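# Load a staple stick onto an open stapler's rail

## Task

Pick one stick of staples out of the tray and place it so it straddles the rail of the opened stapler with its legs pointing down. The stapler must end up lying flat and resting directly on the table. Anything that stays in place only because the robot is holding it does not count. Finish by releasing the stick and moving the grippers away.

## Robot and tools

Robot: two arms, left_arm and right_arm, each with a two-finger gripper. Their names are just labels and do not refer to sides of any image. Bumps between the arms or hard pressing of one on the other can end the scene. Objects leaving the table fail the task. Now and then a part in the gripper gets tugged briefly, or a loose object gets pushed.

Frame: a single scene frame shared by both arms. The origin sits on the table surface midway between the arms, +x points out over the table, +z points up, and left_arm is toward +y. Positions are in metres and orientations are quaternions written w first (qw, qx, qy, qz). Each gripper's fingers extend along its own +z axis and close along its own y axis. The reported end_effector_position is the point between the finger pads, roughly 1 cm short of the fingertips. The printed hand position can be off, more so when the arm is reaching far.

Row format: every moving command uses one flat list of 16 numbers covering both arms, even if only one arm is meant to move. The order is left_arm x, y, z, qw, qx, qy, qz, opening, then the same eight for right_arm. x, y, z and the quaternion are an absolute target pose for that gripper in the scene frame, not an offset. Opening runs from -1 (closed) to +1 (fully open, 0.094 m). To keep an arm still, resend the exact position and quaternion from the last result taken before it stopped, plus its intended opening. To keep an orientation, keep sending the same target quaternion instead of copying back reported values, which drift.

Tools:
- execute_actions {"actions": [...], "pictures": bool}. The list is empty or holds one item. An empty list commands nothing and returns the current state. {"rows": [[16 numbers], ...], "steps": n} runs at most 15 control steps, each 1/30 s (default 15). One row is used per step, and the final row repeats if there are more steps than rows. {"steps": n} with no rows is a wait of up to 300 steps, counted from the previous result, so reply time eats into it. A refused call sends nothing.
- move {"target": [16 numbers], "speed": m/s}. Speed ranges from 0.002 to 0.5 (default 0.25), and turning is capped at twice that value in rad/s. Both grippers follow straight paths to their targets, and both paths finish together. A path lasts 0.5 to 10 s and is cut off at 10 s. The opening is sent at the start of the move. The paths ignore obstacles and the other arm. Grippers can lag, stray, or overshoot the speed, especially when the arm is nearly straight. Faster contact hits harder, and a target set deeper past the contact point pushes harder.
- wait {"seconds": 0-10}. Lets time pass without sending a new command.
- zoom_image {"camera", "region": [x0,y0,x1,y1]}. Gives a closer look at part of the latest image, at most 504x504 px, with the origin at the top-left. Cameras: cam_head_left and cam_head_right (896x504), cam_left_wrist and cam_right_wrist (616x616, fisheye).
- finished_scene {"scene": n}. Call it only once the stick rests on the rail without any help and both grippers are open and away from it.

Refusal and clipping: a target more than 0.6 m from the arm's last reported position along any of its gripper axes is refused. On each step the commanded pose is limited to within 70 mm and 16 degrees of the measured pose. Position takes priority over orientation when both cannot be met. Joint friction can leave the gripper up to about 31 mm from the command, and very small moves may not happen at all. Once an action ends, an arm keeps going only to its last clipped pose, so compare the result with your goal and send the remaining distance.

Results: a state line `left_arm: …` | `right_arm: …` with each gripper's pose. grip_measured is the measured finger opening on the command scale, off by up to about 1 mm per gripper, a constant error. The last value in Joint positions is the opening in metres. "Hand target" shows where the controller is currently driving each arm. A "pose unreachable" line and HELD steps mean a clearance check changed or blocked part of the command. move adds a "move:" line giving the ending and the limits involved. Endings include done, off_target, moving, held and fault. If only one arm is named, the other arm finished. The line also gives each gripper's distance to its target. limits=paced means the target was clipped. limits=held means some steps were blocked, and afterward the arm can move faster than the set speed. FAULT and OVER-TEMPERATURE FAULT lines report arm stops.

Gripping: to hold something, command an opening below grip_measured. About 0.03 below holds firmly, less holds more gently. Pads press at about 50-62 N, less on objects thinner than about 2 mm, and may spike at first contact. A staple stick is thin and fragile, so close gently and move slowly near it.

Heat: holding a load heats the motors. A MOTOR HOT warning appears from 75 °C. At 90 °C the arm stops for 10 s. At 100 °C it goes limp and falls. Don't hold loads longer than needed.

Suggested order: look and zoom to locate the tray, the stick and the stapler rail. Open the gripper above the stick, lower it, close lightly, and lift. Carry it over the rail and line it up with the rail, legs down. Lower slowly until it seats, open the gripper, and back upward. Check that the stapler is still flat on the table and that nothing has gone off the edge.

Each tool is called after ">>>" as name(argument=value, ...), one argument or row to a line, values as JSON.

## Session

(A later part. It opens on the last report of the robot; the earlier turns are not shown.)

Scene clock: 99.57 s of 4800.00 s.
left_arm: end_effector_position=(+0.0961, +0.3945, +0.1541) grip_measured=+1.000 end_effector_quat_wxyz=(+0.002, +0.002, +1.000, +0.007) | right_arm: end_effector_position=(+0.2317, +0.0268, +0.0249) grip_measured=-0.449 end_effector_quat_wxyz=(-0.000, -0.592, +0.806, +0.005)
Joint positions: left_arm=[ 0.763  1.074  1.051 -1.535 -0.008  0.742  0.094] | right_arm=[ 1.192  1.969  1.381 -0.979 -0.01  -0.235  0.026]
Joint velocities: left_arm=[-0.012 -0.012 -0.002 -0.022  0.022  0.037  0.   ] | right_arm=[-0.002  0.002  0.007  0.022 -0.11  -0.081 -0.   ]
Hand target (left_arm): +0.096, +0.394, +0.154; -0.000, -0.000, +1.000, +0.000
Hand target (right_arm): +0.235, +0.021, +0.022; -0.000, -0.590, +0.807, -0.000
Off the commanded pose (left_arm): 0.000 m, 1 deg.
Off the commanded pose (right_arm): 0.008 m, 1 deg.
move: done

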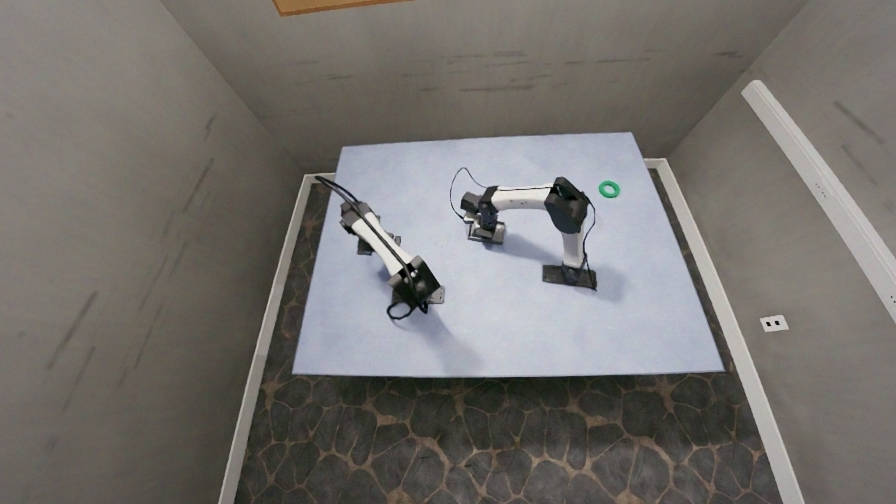

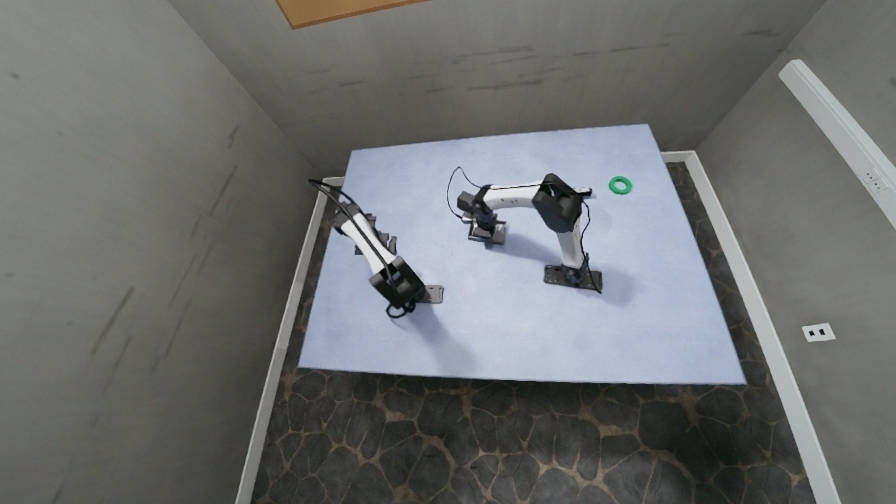

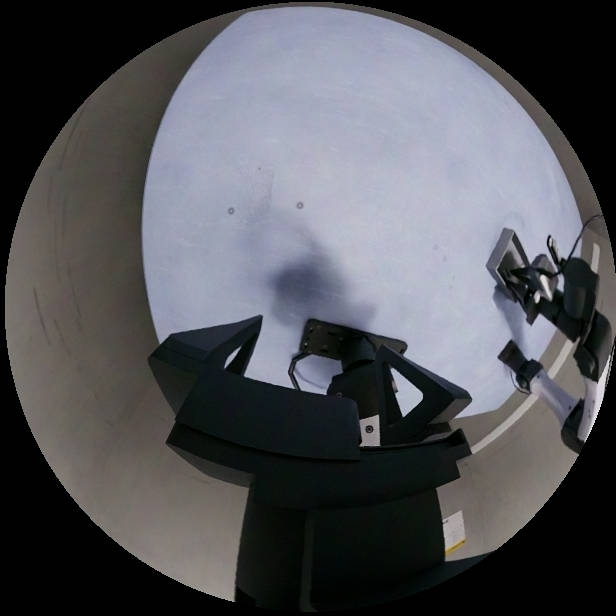

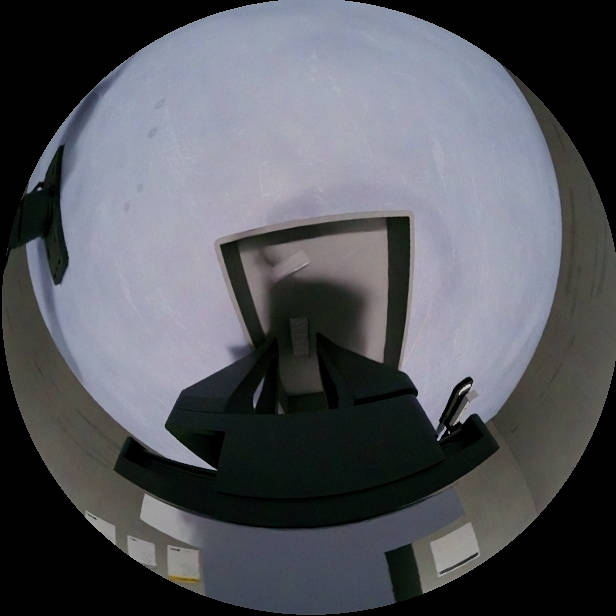

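>>> zoom_image(
  camera="cam_right_wrist",
  region=[270, 305, 330, 365],
)

>>> move(
  target=[0.0961,0.3945,0.1541,0,0,1,0,1, 0.235,0.02,0.008,0,-0.59,0.807,0,-0.45],
  speed=0.03,
)

>>> zoom_image(
  camera="cam_right_wrist",
  region=[260, 300, 340, 380],
)

Region (270, 305, 330, 365) of cam_right_wrist's 616x616 image, scaled by 8.400, with more detail than that image has.

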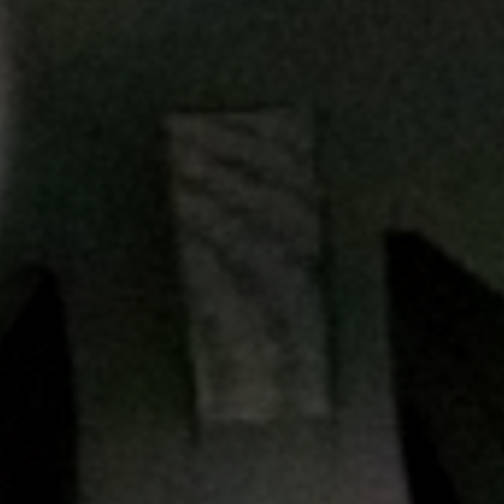

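Scene clock: 109.70 s of 4800.00 s.
left_arm: end_effector_position=(+0.0961, +0.3945, +0.1541) grip_measured=+1.000 end_effector_quat_wxyz=(+0.002, +0.002, +1.000, +0.007) | right_arm: end_effector_position=(+0.2329, +0.0263, +0.0172) grip_measured=-0.449 end_effector_quat_wxyz=(+0.006, -0.591, +0.806, +0.007)
Joint positions: left_arm=[ 0.763  1.074  1.051 -1.535 -0.008  0.742  0.094] | right_arm=[ 1.189  1.969  1.348 -0.933 -0.009 -0.238  0.026]
Joint velocities: left_arm=[-0.012  0.002 -0.012 -0.022 -0.037  0.066  0.   ] | right_arm=[-0.017 -0.007  0.002  0.037 -0.066 -0.037 -0.   ]
Hand target (left_arm): +0.096, +0.394, +0.154; -0.000, -0.000, +1.000, +0.000
Hand target (right_arm): +0.235, +0.020, +0.008; -0.000, -0.590, +0.807, +0.000
Off the commanded pose (left_arm): 0.000 m, 1 deg.
Off the commanded pose (right_arm): 0.011 m, 1 deg.
After step 90, 6.30 s passed at rest.
move: off_target (right_arm)

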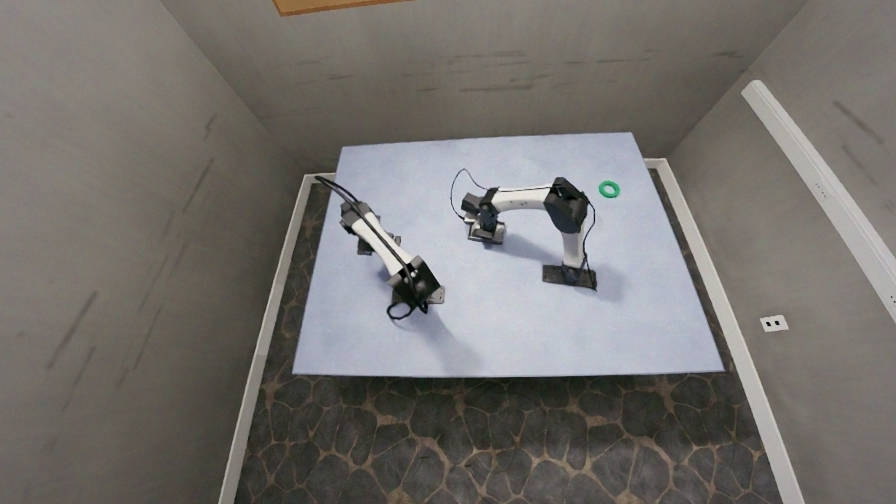

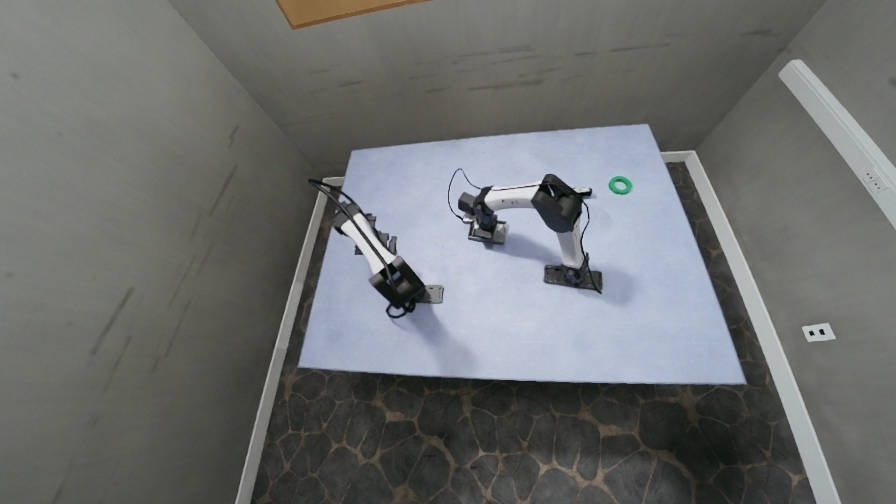

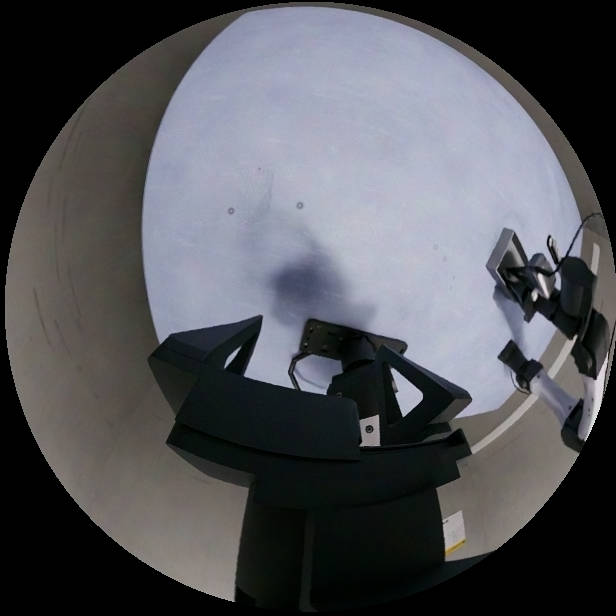

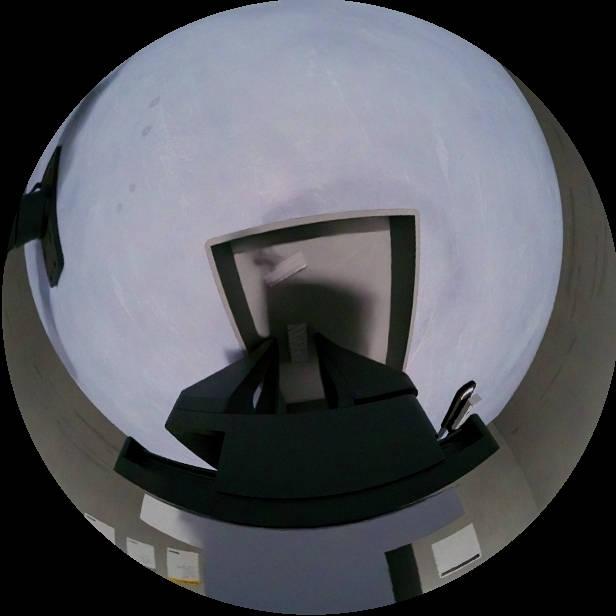

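Region (260, 300, 340, 380) of cam_right_wrist's 616x616 image, scaled by 6.300, with more detail than that image has.

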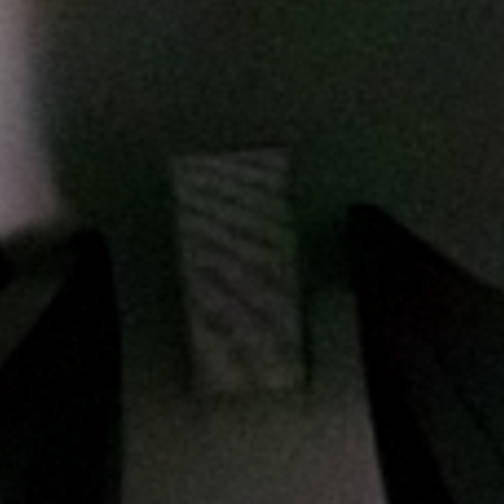

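>>> move(
  target=[0.0961,0.3945,0.1541,0,0,1,0,1, 0.243,0.045,0.06,0,-0.75,0.661,0,-0.8],
  speed=0.15,
)

>>> move(
  target=[0.0961,0.3945,0.1541,0,0,1,0,1, 0.248,0.052,0.016,0,-0.76,0.649,0,-0.8],
  speed=0.05,
)

>>> zoom_image(
  camera="cam_right_wrist",
  region=[230, 240, 370, 380],
)

Scene clock: 128.13 s of 4800.00 s.
left_arm: end_effector_position=(+0.0961, +0.3945, +0.1541) grip_measured=+1.000 end_effector_quat_wxyz=(+0.002, +0.002, +1.000, +0.007) | right_arm: end_effector_position=(+0.2417, +0.0410, +0.0617) grip_measured=-0.756 end_effector_quat_wxyz=(-0.002, +0.745, -0.667, -0.005)
Joint positions: left_arm=[ 0.763  1.074  1.051 -1.535 -0.008  0.742  0.094] | right_arm=[ 1.189  1.993  1.567 -1.138 -0.009 -0.654  0.011]
Joint velocities: left_arm=[ 0.007  0.007 -0.012 -0.037  0.037 -0.037  0.   ] | right_arm=[-0.007 -0.002  0.007  0.037  0.051 -0.037  0.   ]
Hand target (left_arm): +0.096, +0.394, +0.154; -0.000, -0.000, +1.000, +0.000
Hand target (right_arm): +0.243, +0.044, +0.060; -0.000, +0.750, -0.661, -0.000
Off the commanded pose (left_arm): 0.000 m, 1 deg.
Off the commanded pose (right_arm): 0.005 m, 1 deg.
After step 90, 13.50 s passed at rest.
move: done

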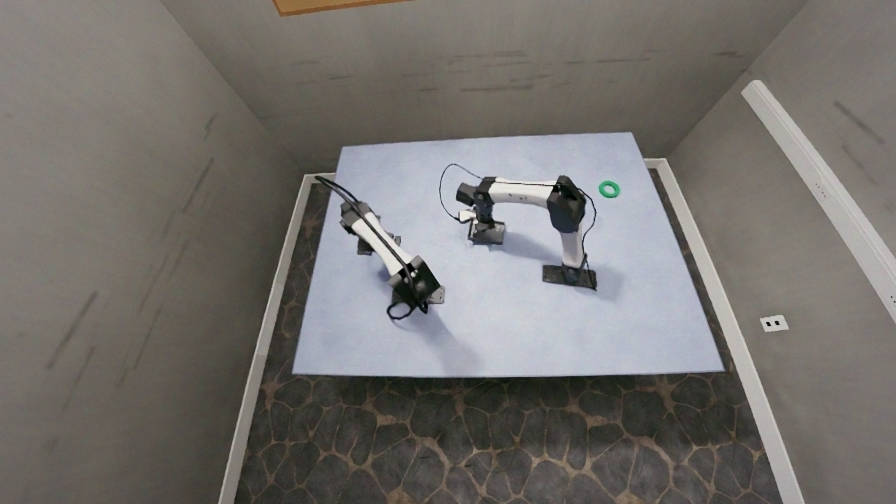

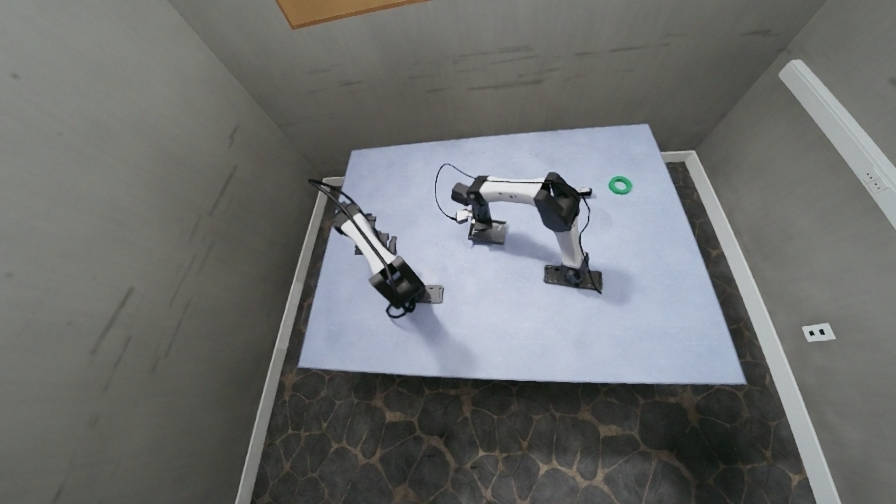

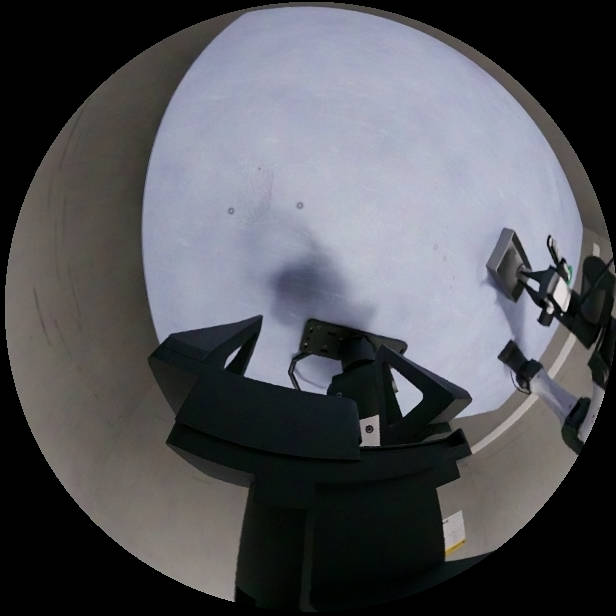

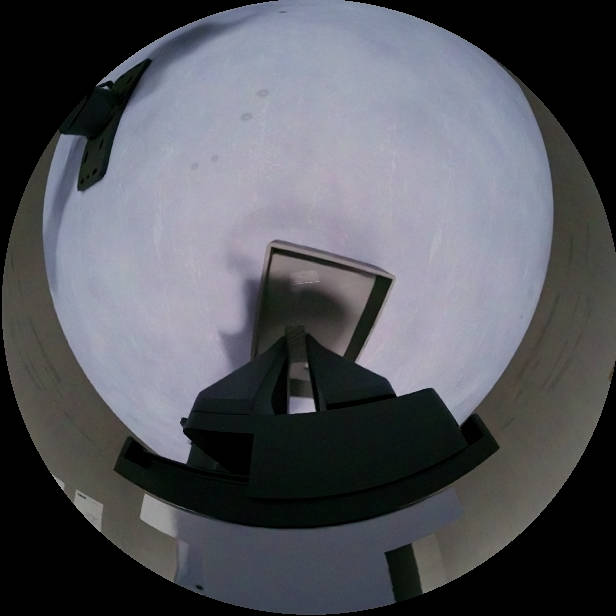

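Scene clock: 129.47 s of 4800.00 s.
left_arm: end_effector_position=(+0.0961, +0.3945, +0.1541) grip_measured=+1.000 end_effector_quat_wxyz=(+0.002, +0.002, +1.000, +0.007) | right_arm: end_effector_position=(+0.2507, +0.0558, +0.0259) grip_measured=-0.756 end_effector_quat_wxyz=(-0.010, +0.757, -0.654, -0.006)
Joint positions: left_arm=[ 0.763  1.074  1.051 -1.535 -0.008  0.742  0.094] | right_arm=[ 1.189  2.078  1.547 -1.018 -0.009 -0.689  0.011]
Joint velocities: left_arm=[-0.012  0.007  0.012  0.007  0.022  0.051  0.   ] | right_arm=[ 0.017 -0.012 -0.012  0.022 -0.007 -0.095 -0.   ]
Hand target (left_arm): +0.096, +0.394, +0.154; -0.000, -0.000, +1.000, +0.000
Hand target (right_arm): +0.248, +0.052, +0.016; +0.000, +0.760, -0.649, -0.000
Off the commanded pose (left_arm): 0.000 m, 1 deg.
Off the commanded pose (right_arm): 0.011 m, 1 deg.
move: off_target (right_arm)

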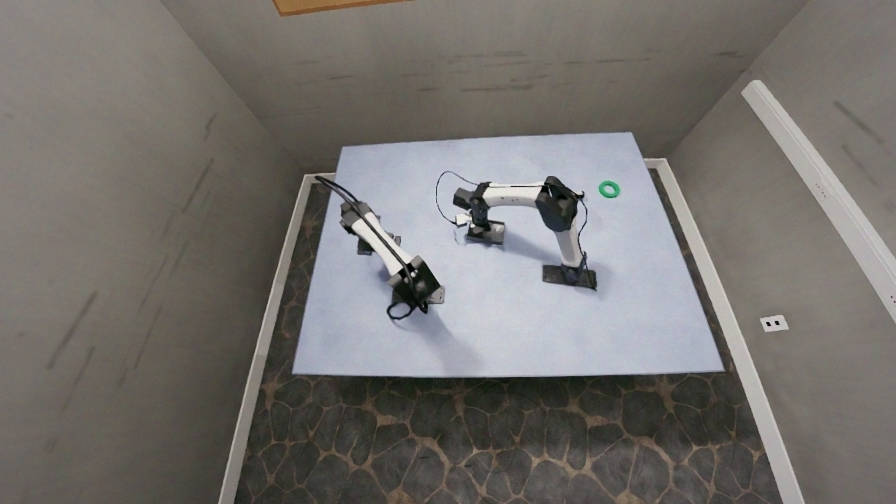

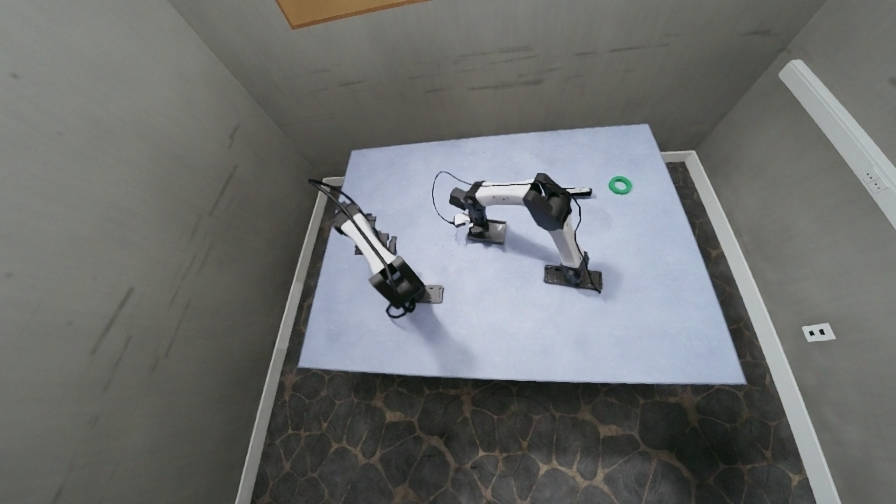

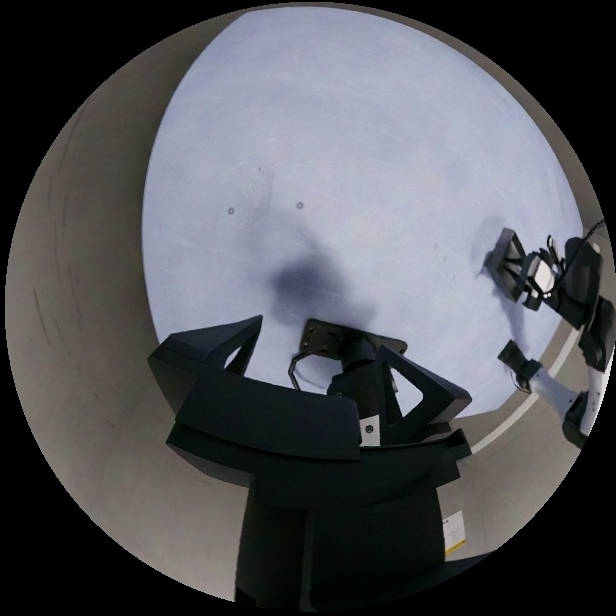

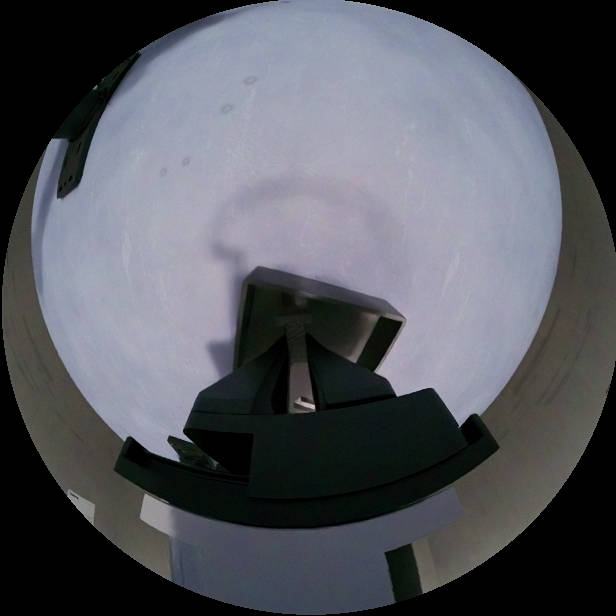

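Region (230, 240, 370, 380) of cam_right_wrist's 616x616 image, scaled by 3.600, with more detail than that image has.

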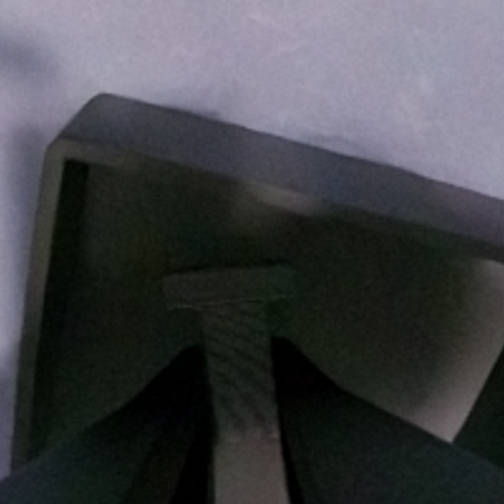

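>>> execute_actions(
  actions=[
    {"rows":[[0.0961,0.3945,0.1541,0,0,1,0,1,0.249,0.055,0.018,0,-0.76,0.649,0,-0.79],[0.0961,0.3945,0.1541,0,0,1,0,1,0.249,0.057,0.019,0,-0.76,0.649,0,-0.79],[0.0961,0.3945,0.1541,0,0,1,0,1,0.249,0.059,0.021,0,-0.76,0.649,0,-0.79],[0.0961,0.3945,0.1541,0,0,1,0,1,0.25,0.061,0.022,0,-0.76,0.649,0,-0.79],[0.0961,0.3945,0.1541,0,0,1,0,1,0.25,0.063,0.023,0,-0.76,0.649,0,-0.79],[0.0961,0.3945,0.1541,0,0,1,0,1,0.25,0.065,0.024,0,-0.76,0.649,0,-0.79],[0.0961,0.3945,0.1541,0,0,1,0,1,0.25,0.067,0.025,0,-0.76,0.649,0,-0.79]]},
  ],
)

>>> zoom_image(
  camera="cam_right_wrist",
  region=[230, 240, 370, 380],
)

Scene clock: 142.57 s of 4800.00 s.
left_arm: end_effector_position=(+0.0961, +0.3945, +0.1541) grip_measured=+1.000 end_effector_quat_wxyz=(+0.002, +0.002, +1.000, +0.007) | right_arm: end_effector_position=(+0.2501, +0.0640, +0.0258) grip_measured=-0.756 end_effector_quat_wxyz=(-0.003, +0.760, -0.650, -0.005)
Joint positions: left_arm=[ 0.763  1.074  1.051 -1.535 -0.008  0.742  0.094] | right_arm=[ 1.201  2.117  1.605 -1.052 -0.009 -0.688  0.011]
Joint velocities: left_arm=[ 0.012  0.002  0.012 -0.022  0.037  0.037  0.   ] | right_arm=[ 0.007 -0.007  0.002 -0.081  0.022 -0.051 -0.   ]
Hand target (left_arm): +0.096, +0.394, +0.154; -0.000, -0.000, +1.000, +0.000
Hand target (right_arm): +0.250, +0.067, +0.025; -0.000, +0.760, -0.649, -0.000
Off the commanded pose (left_arm): 0.000 m, 1 deg.
Off the commanded pose (right_arm): 0.003 m, 1 deg.
Steps of this call (steps 1 to 90: nothing new was sent; then 9.60 s passed at rest; steps 91 to 105: all 15 steps of this action). Readings (end_effector_position):
91: left_arm (+0.0961, +0.3945, +0.1541) | right_arm (+0.2509, +0.0562, +0.0259)
92: left_arm (+0.0961, +0.3945, +0.1541) | right_arm (+0.2508, +0.0561, +0.0259)
94: left_arm (+0.0961, +0.3945, +0.1541) | right_arm (+0.2507, +0.0559, +0.0253)
98: left_arm (+0.0961, +0.3945, +0.1541) | right_arm (+0.2515, +0.0616, +0.0244)
105: the state above

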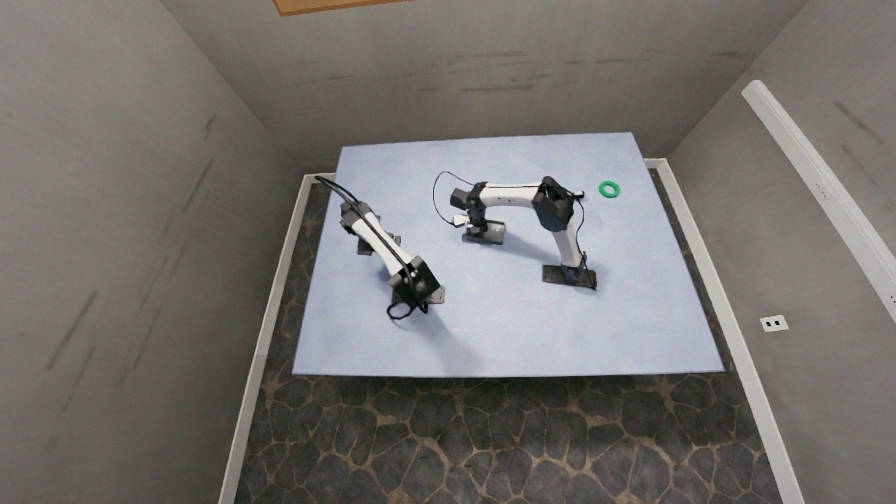

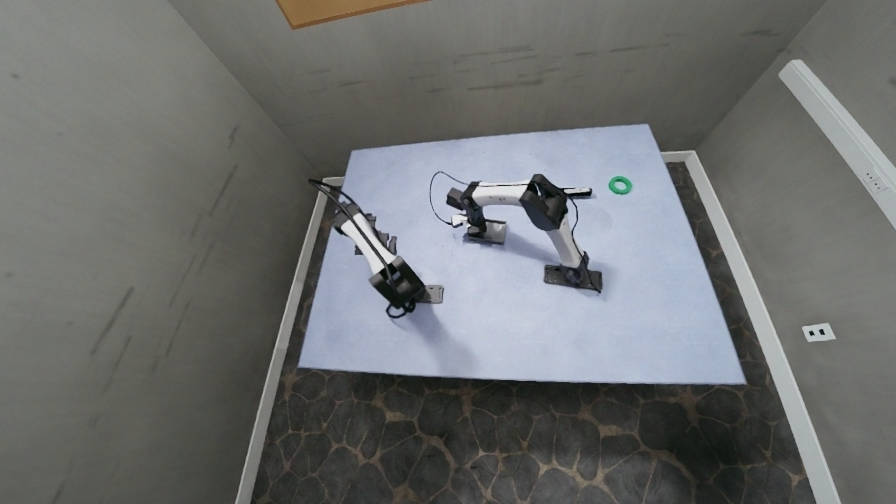

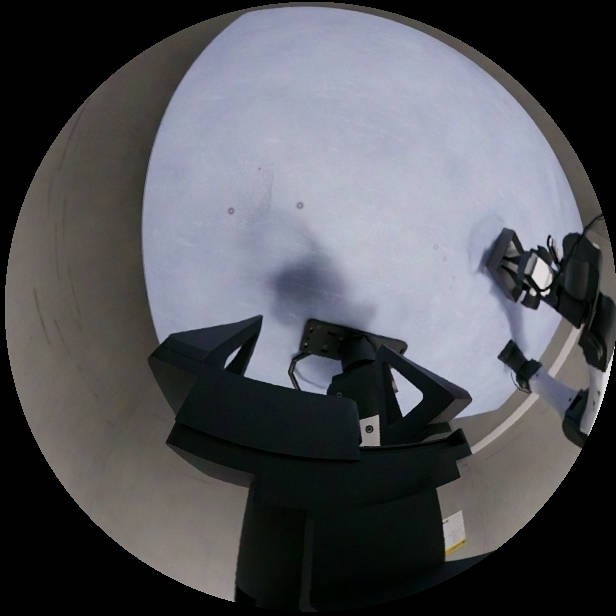

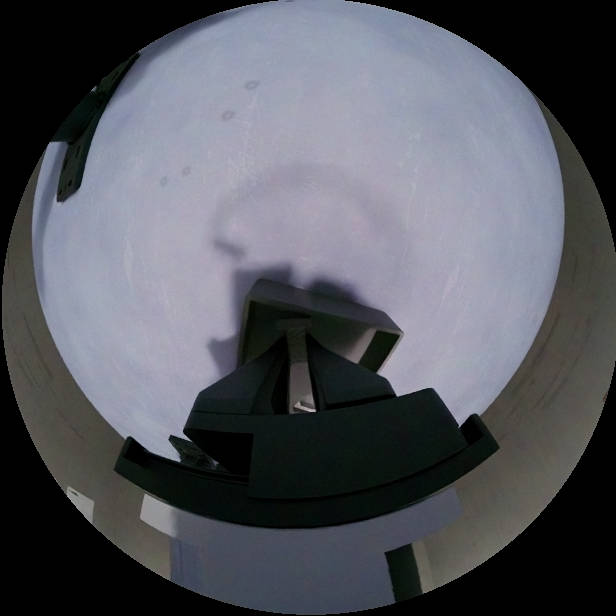

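Region (230, 240, 370, 380) of cam_right_wrist's 616x616 image, scaled by 3.600, with more detail than that image has.

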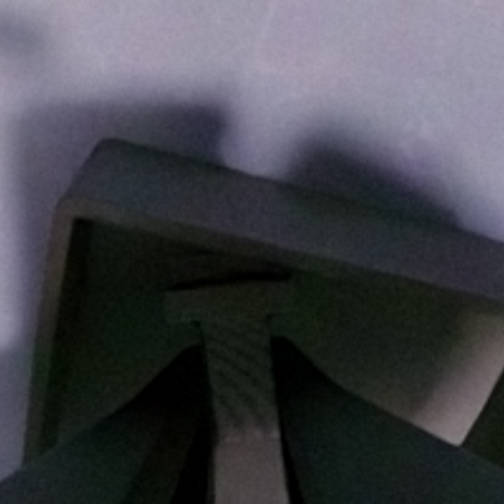

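>>> move(
  target=[0.0961,0.3945,0.1541,0,0,1,0,1, 0.24,0.03,0.12,0,-0.707,0.707,0,-0.79],
  speed=0.2,
)

>>> move(
  target=[0.2,0.09,0.25,0,0,0.707,-0.707,0.2, 0.2,-0.01,0.25,0.5,-0.5,0.5,0.5,-0.79],
  speed=0.2,
)

Scene clock: 157.80 s of 4800.00 s.
left_arm: end_effector_position=(+0.0961, +0.3945, +0.1541) grip_measured=+1.000 end_effector_quat_wxyz=(+0.002, +0.002, +1.000, +0.007) | right_arm: end_effector_position=(+0.2338, +0.0298, +0.1128) grip_measured=-0.756 end_effector_quat_wxyz=(+0.009, +0.713, -0.702, -0.002)
Joint positions: left_arm=[ 0.763  1.074  1.051 -1.535 -0.008  0.742  0.094] | right_arm=[ 1.192  1.943  1.7   -1.344 -0.009 -0.556  0.011]
Joint velocities: left_arm=[ 0.002  0.002 -0.007 -0.081 -0.037 -0.022  0.   ] | right_arm=[ 0.007 -0.002  0.002 -0.066  0.037 -0.022 -0.   ]
Hand target (left_arm): +0.096, +0.394, +0.154; -0.000, -0.000, +1.000, +0.000
Hand target (right_arm): +0.239, +0.029, +0.120; -0.000, +0.707, -0.707, -0.000
Off the commanded pose (left_arm): 0.000 m, 1 deg.
Off the commanded pose (right_arm): 0.010 m, 1 deg.
After step 90, 11.07 s passed at rest.
move: done

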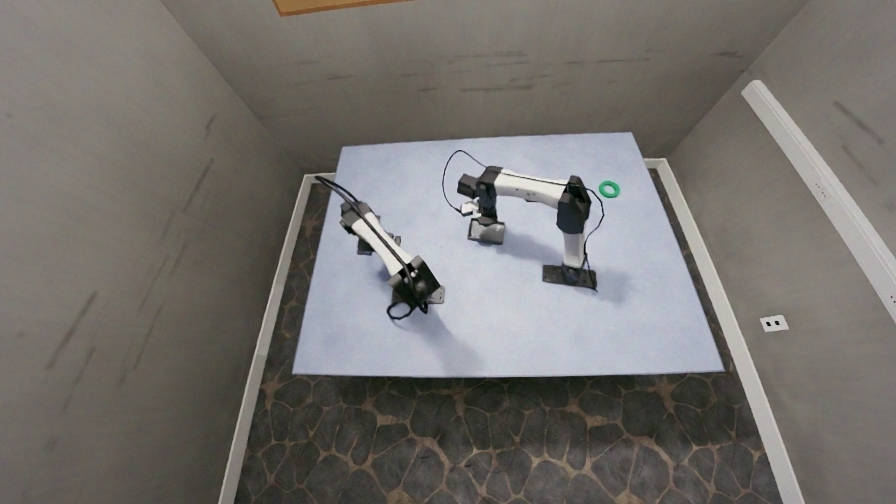

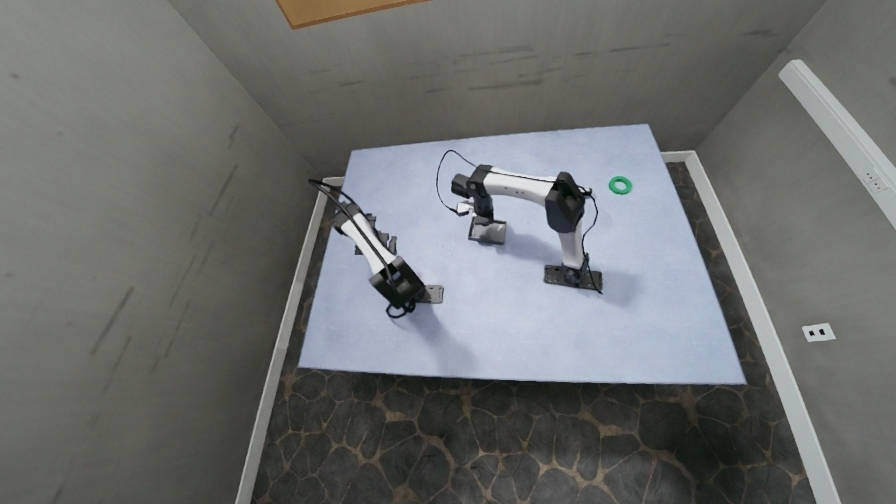

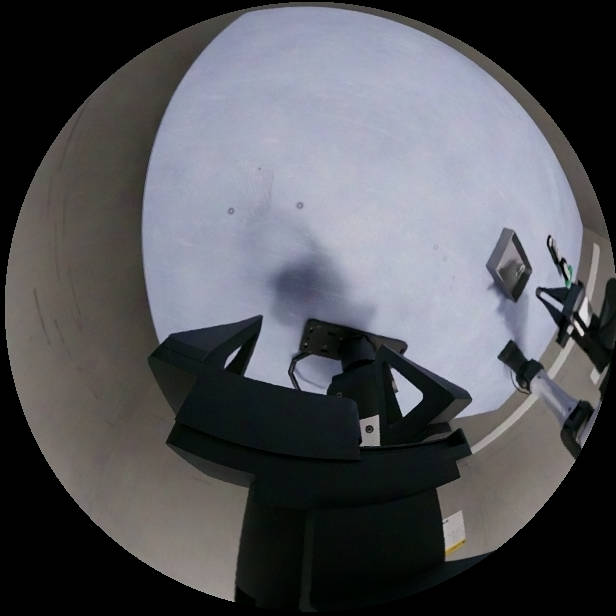

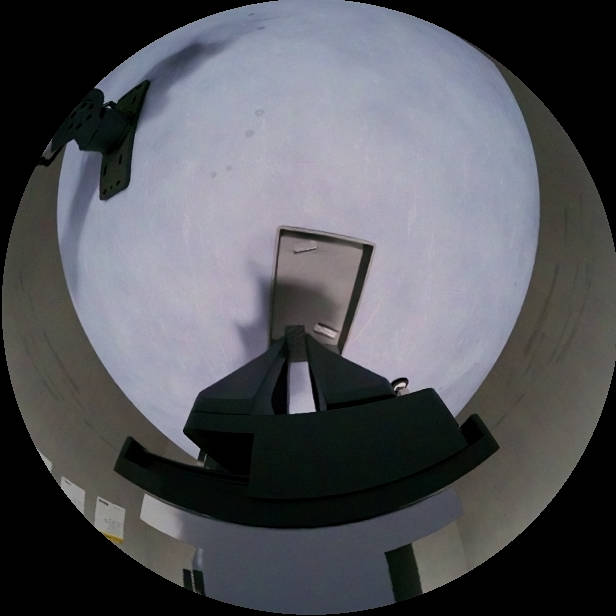

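Scene clock: 162.57 s of 4800.00 s.
left_arm: end_effector_position=(+0.2047, +0.0961, +0.2516) grip_measured=+0.202 end_effector_quat_wxyz=(-0.042, +0.048, +0.714, -0.698) | right_arm: end_effector_position=(+0.2010, -0.0088, +0.2554) grip_measured=-0.756 end_effector_quat_wxyz=(-0.503, +0.511, -0.493, -0.492)
Joint positions: left_arm=[-0.102  1.451  1.027 -1.134  1.548 -0.007  0.056] | right_arm=[ 0.748  0.965  0.434  0.516 -0.99  -0.041  0.011]
Joint velocities: left_arm=[-0.012 -0.012 -0.007  0.022  0.022 -0.081  0.   ] | right_arm=[-0.037  0.002  0.012  0.037 -0.037 -0.051  0.001]
Hand target (left_arm): +0.204, +0.094, +0.249; -0.050, +0.047, +0.709, -0.702
Hand target (right_arm): +0.200, -0.011, +0.251; +0.500, -0.509, +0.495, +0.495
Off the commanded pose (left_arm): 0.008 m, 7 deg.
Off the commanded pose (right_arm): 0.006 m, 2 deg.
joint sent to its limit (left arm) — the command would take joint 5 (wrist yaw) past its upper limit, so that joint was sent only as far as its limit.
move: off_target (left_arm); limits=paced

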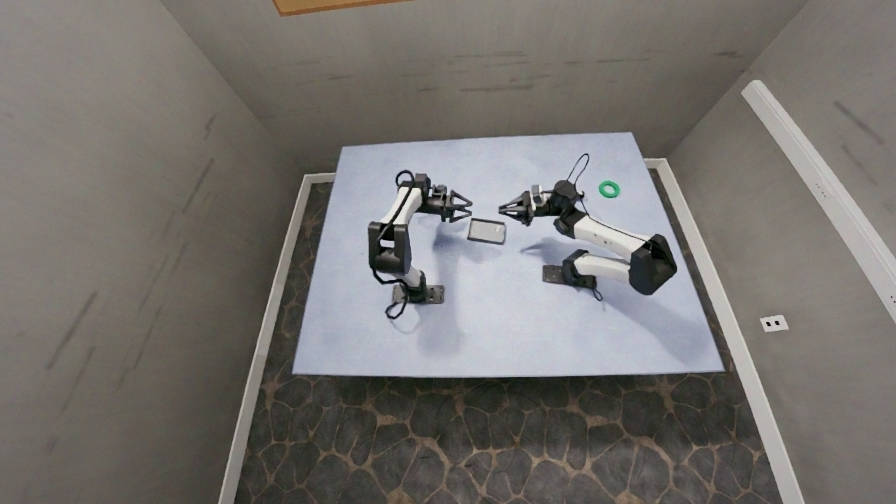

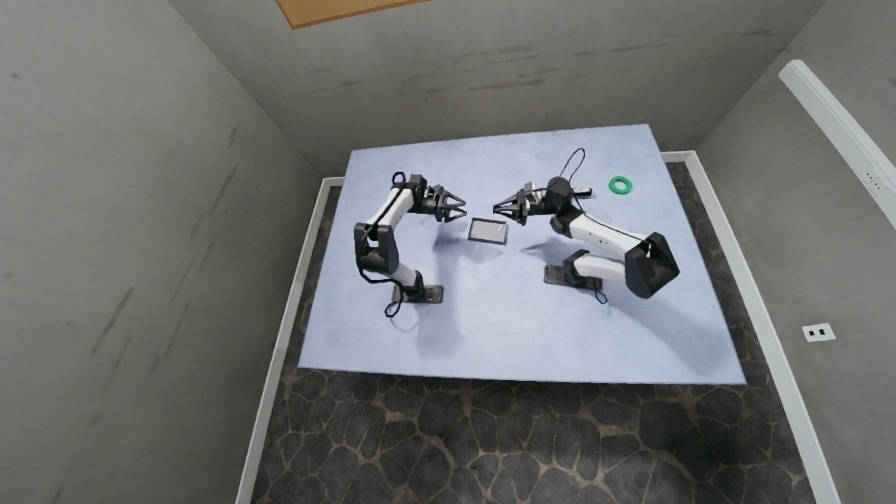

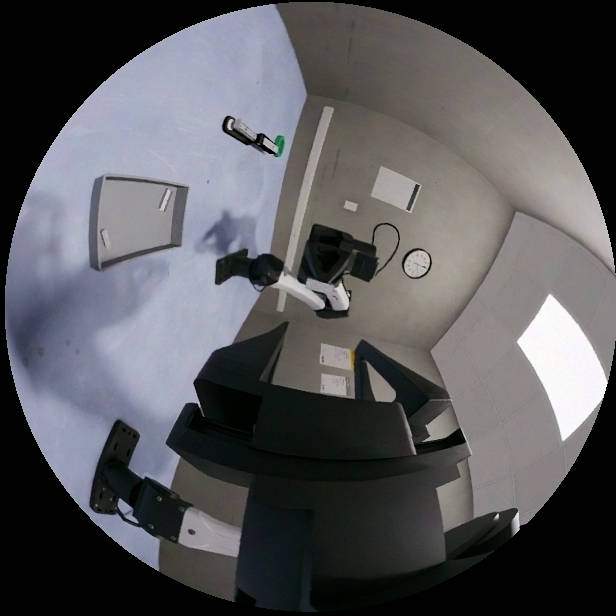

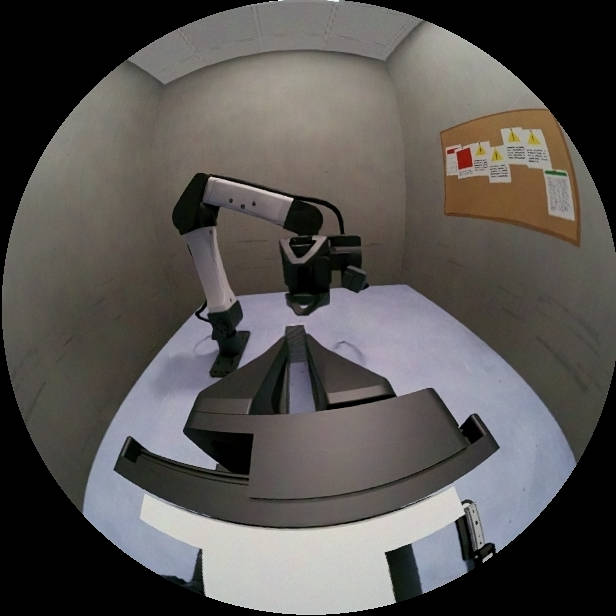

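>>> move(
  target=[0.2047,0.0961,0.2516,-0.042,0.048,0.714,-0.698,0.0, 0.208,0.06,0.253,0.5,-0.5,0.5,0.5,-0.79],
  speed=0.08,
)

>>> zoom_image(
  camera="cam_right_wrist",
  region=[210, 200, 390, 380],
)

>>> zoom_image(
  camera="cam_left_wrist",
  region=[240, 220, 420, 400],
)

Scene clock: 172.40 s of 4800.00 s.
left_arm: end_effector_position=(+0.2052, +0.0960, +0.2517) grip_measured=+0.002 end_effector_quat_wxyz=(-0.042, +0.048, +0.714, -0.698) | right_arm: end_effector_position=(+0.2062, +0.0547, +0.2466) grip_measured=-0.756 end_effector_quat_wxyz=(-0.495, +0.502, -0.504, -0.499)
Joint positions: left_arm=[-0.102  1.451  1.027 -1.127  1.548 -0.014  0.047] | right_arm=[ 0.969  1.222  0.523  0.681 -0.766 -0.006  0.011]
Joint velocities: left_arm=[-0.007 -0.002 -0.002  0.037 -0.11   0.081 -0.001] | right_arm=[-0.022 -0.007  0.007 -0.007  0.022 -0.051  0.   ]
Hand target (left_arm): +0.205, +0.096, +0.252; -0.042, +0.048, +0.714, -0.698
Hand target (right_arm): +0.209, +0.060, +0.253; +0.500, -0.500, +0.500, +0.500
Off the commanded pose (left_arm): 0.001 m, 0 deg.
Off the commanded pose (right_arm): 0.009 m, 1 deg.
After step 90, 5.47 s passed at rest.
move: done

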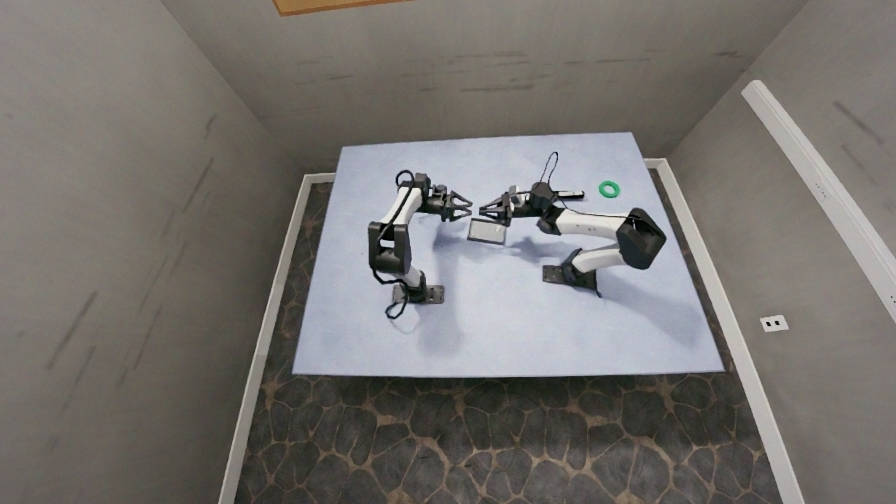

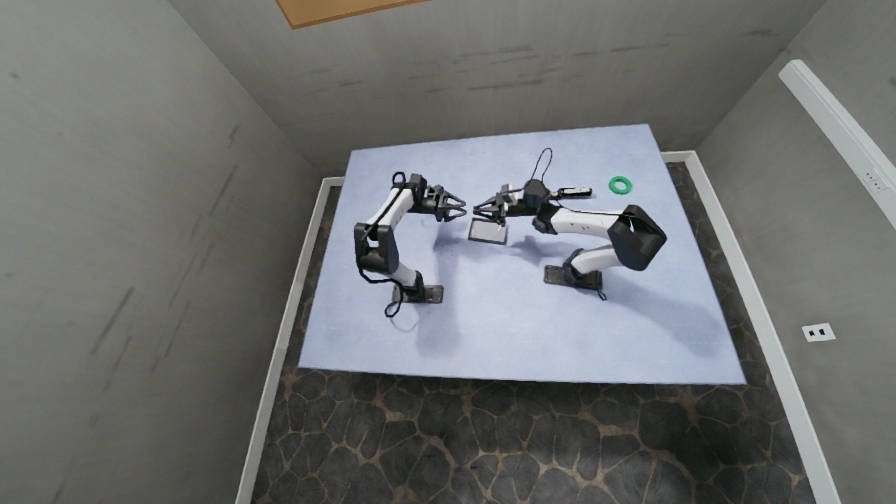

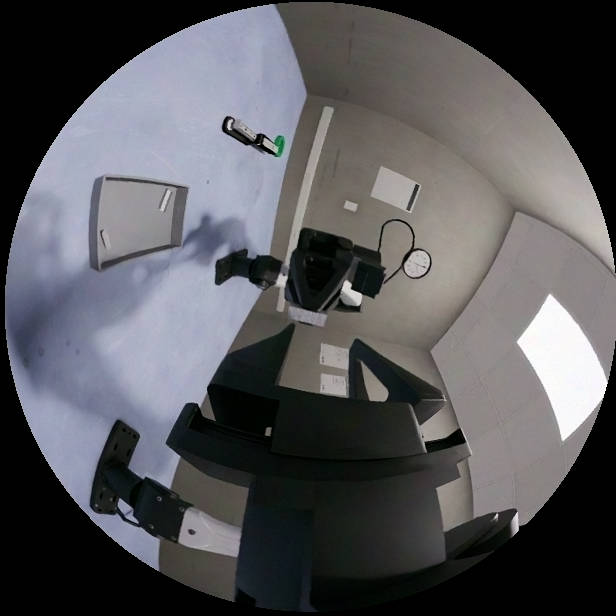

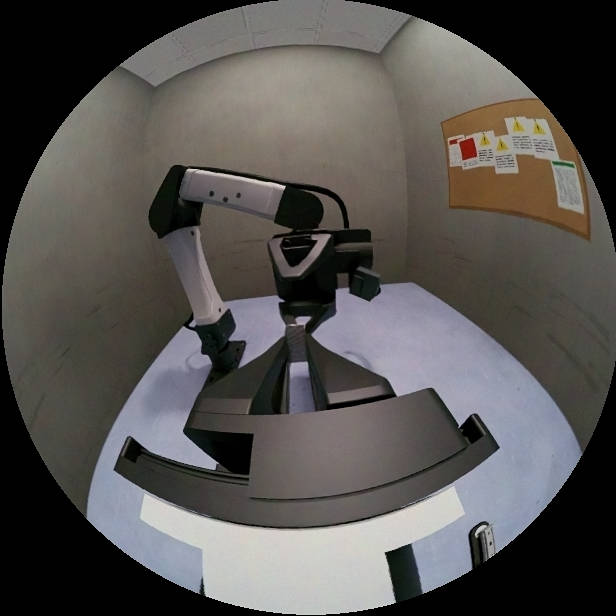

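Region (210, 200, 390, 380) of cam_right_wrist's 616x616 image, scaled by 2.800, with more detail than that image has.

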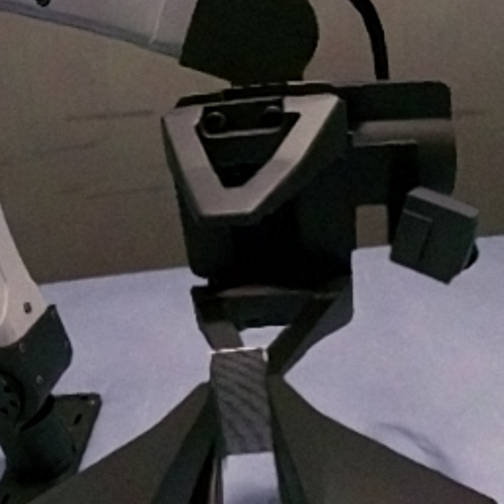

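Region (240, 220, 420, 400) of cam_left_wrist's 616x616 image, scaled by 2.800, with more detail than that image has.

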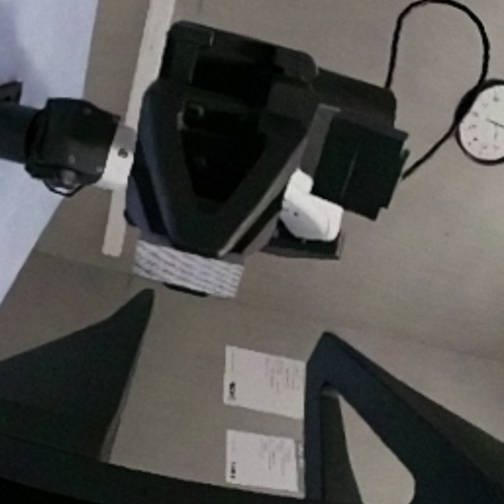

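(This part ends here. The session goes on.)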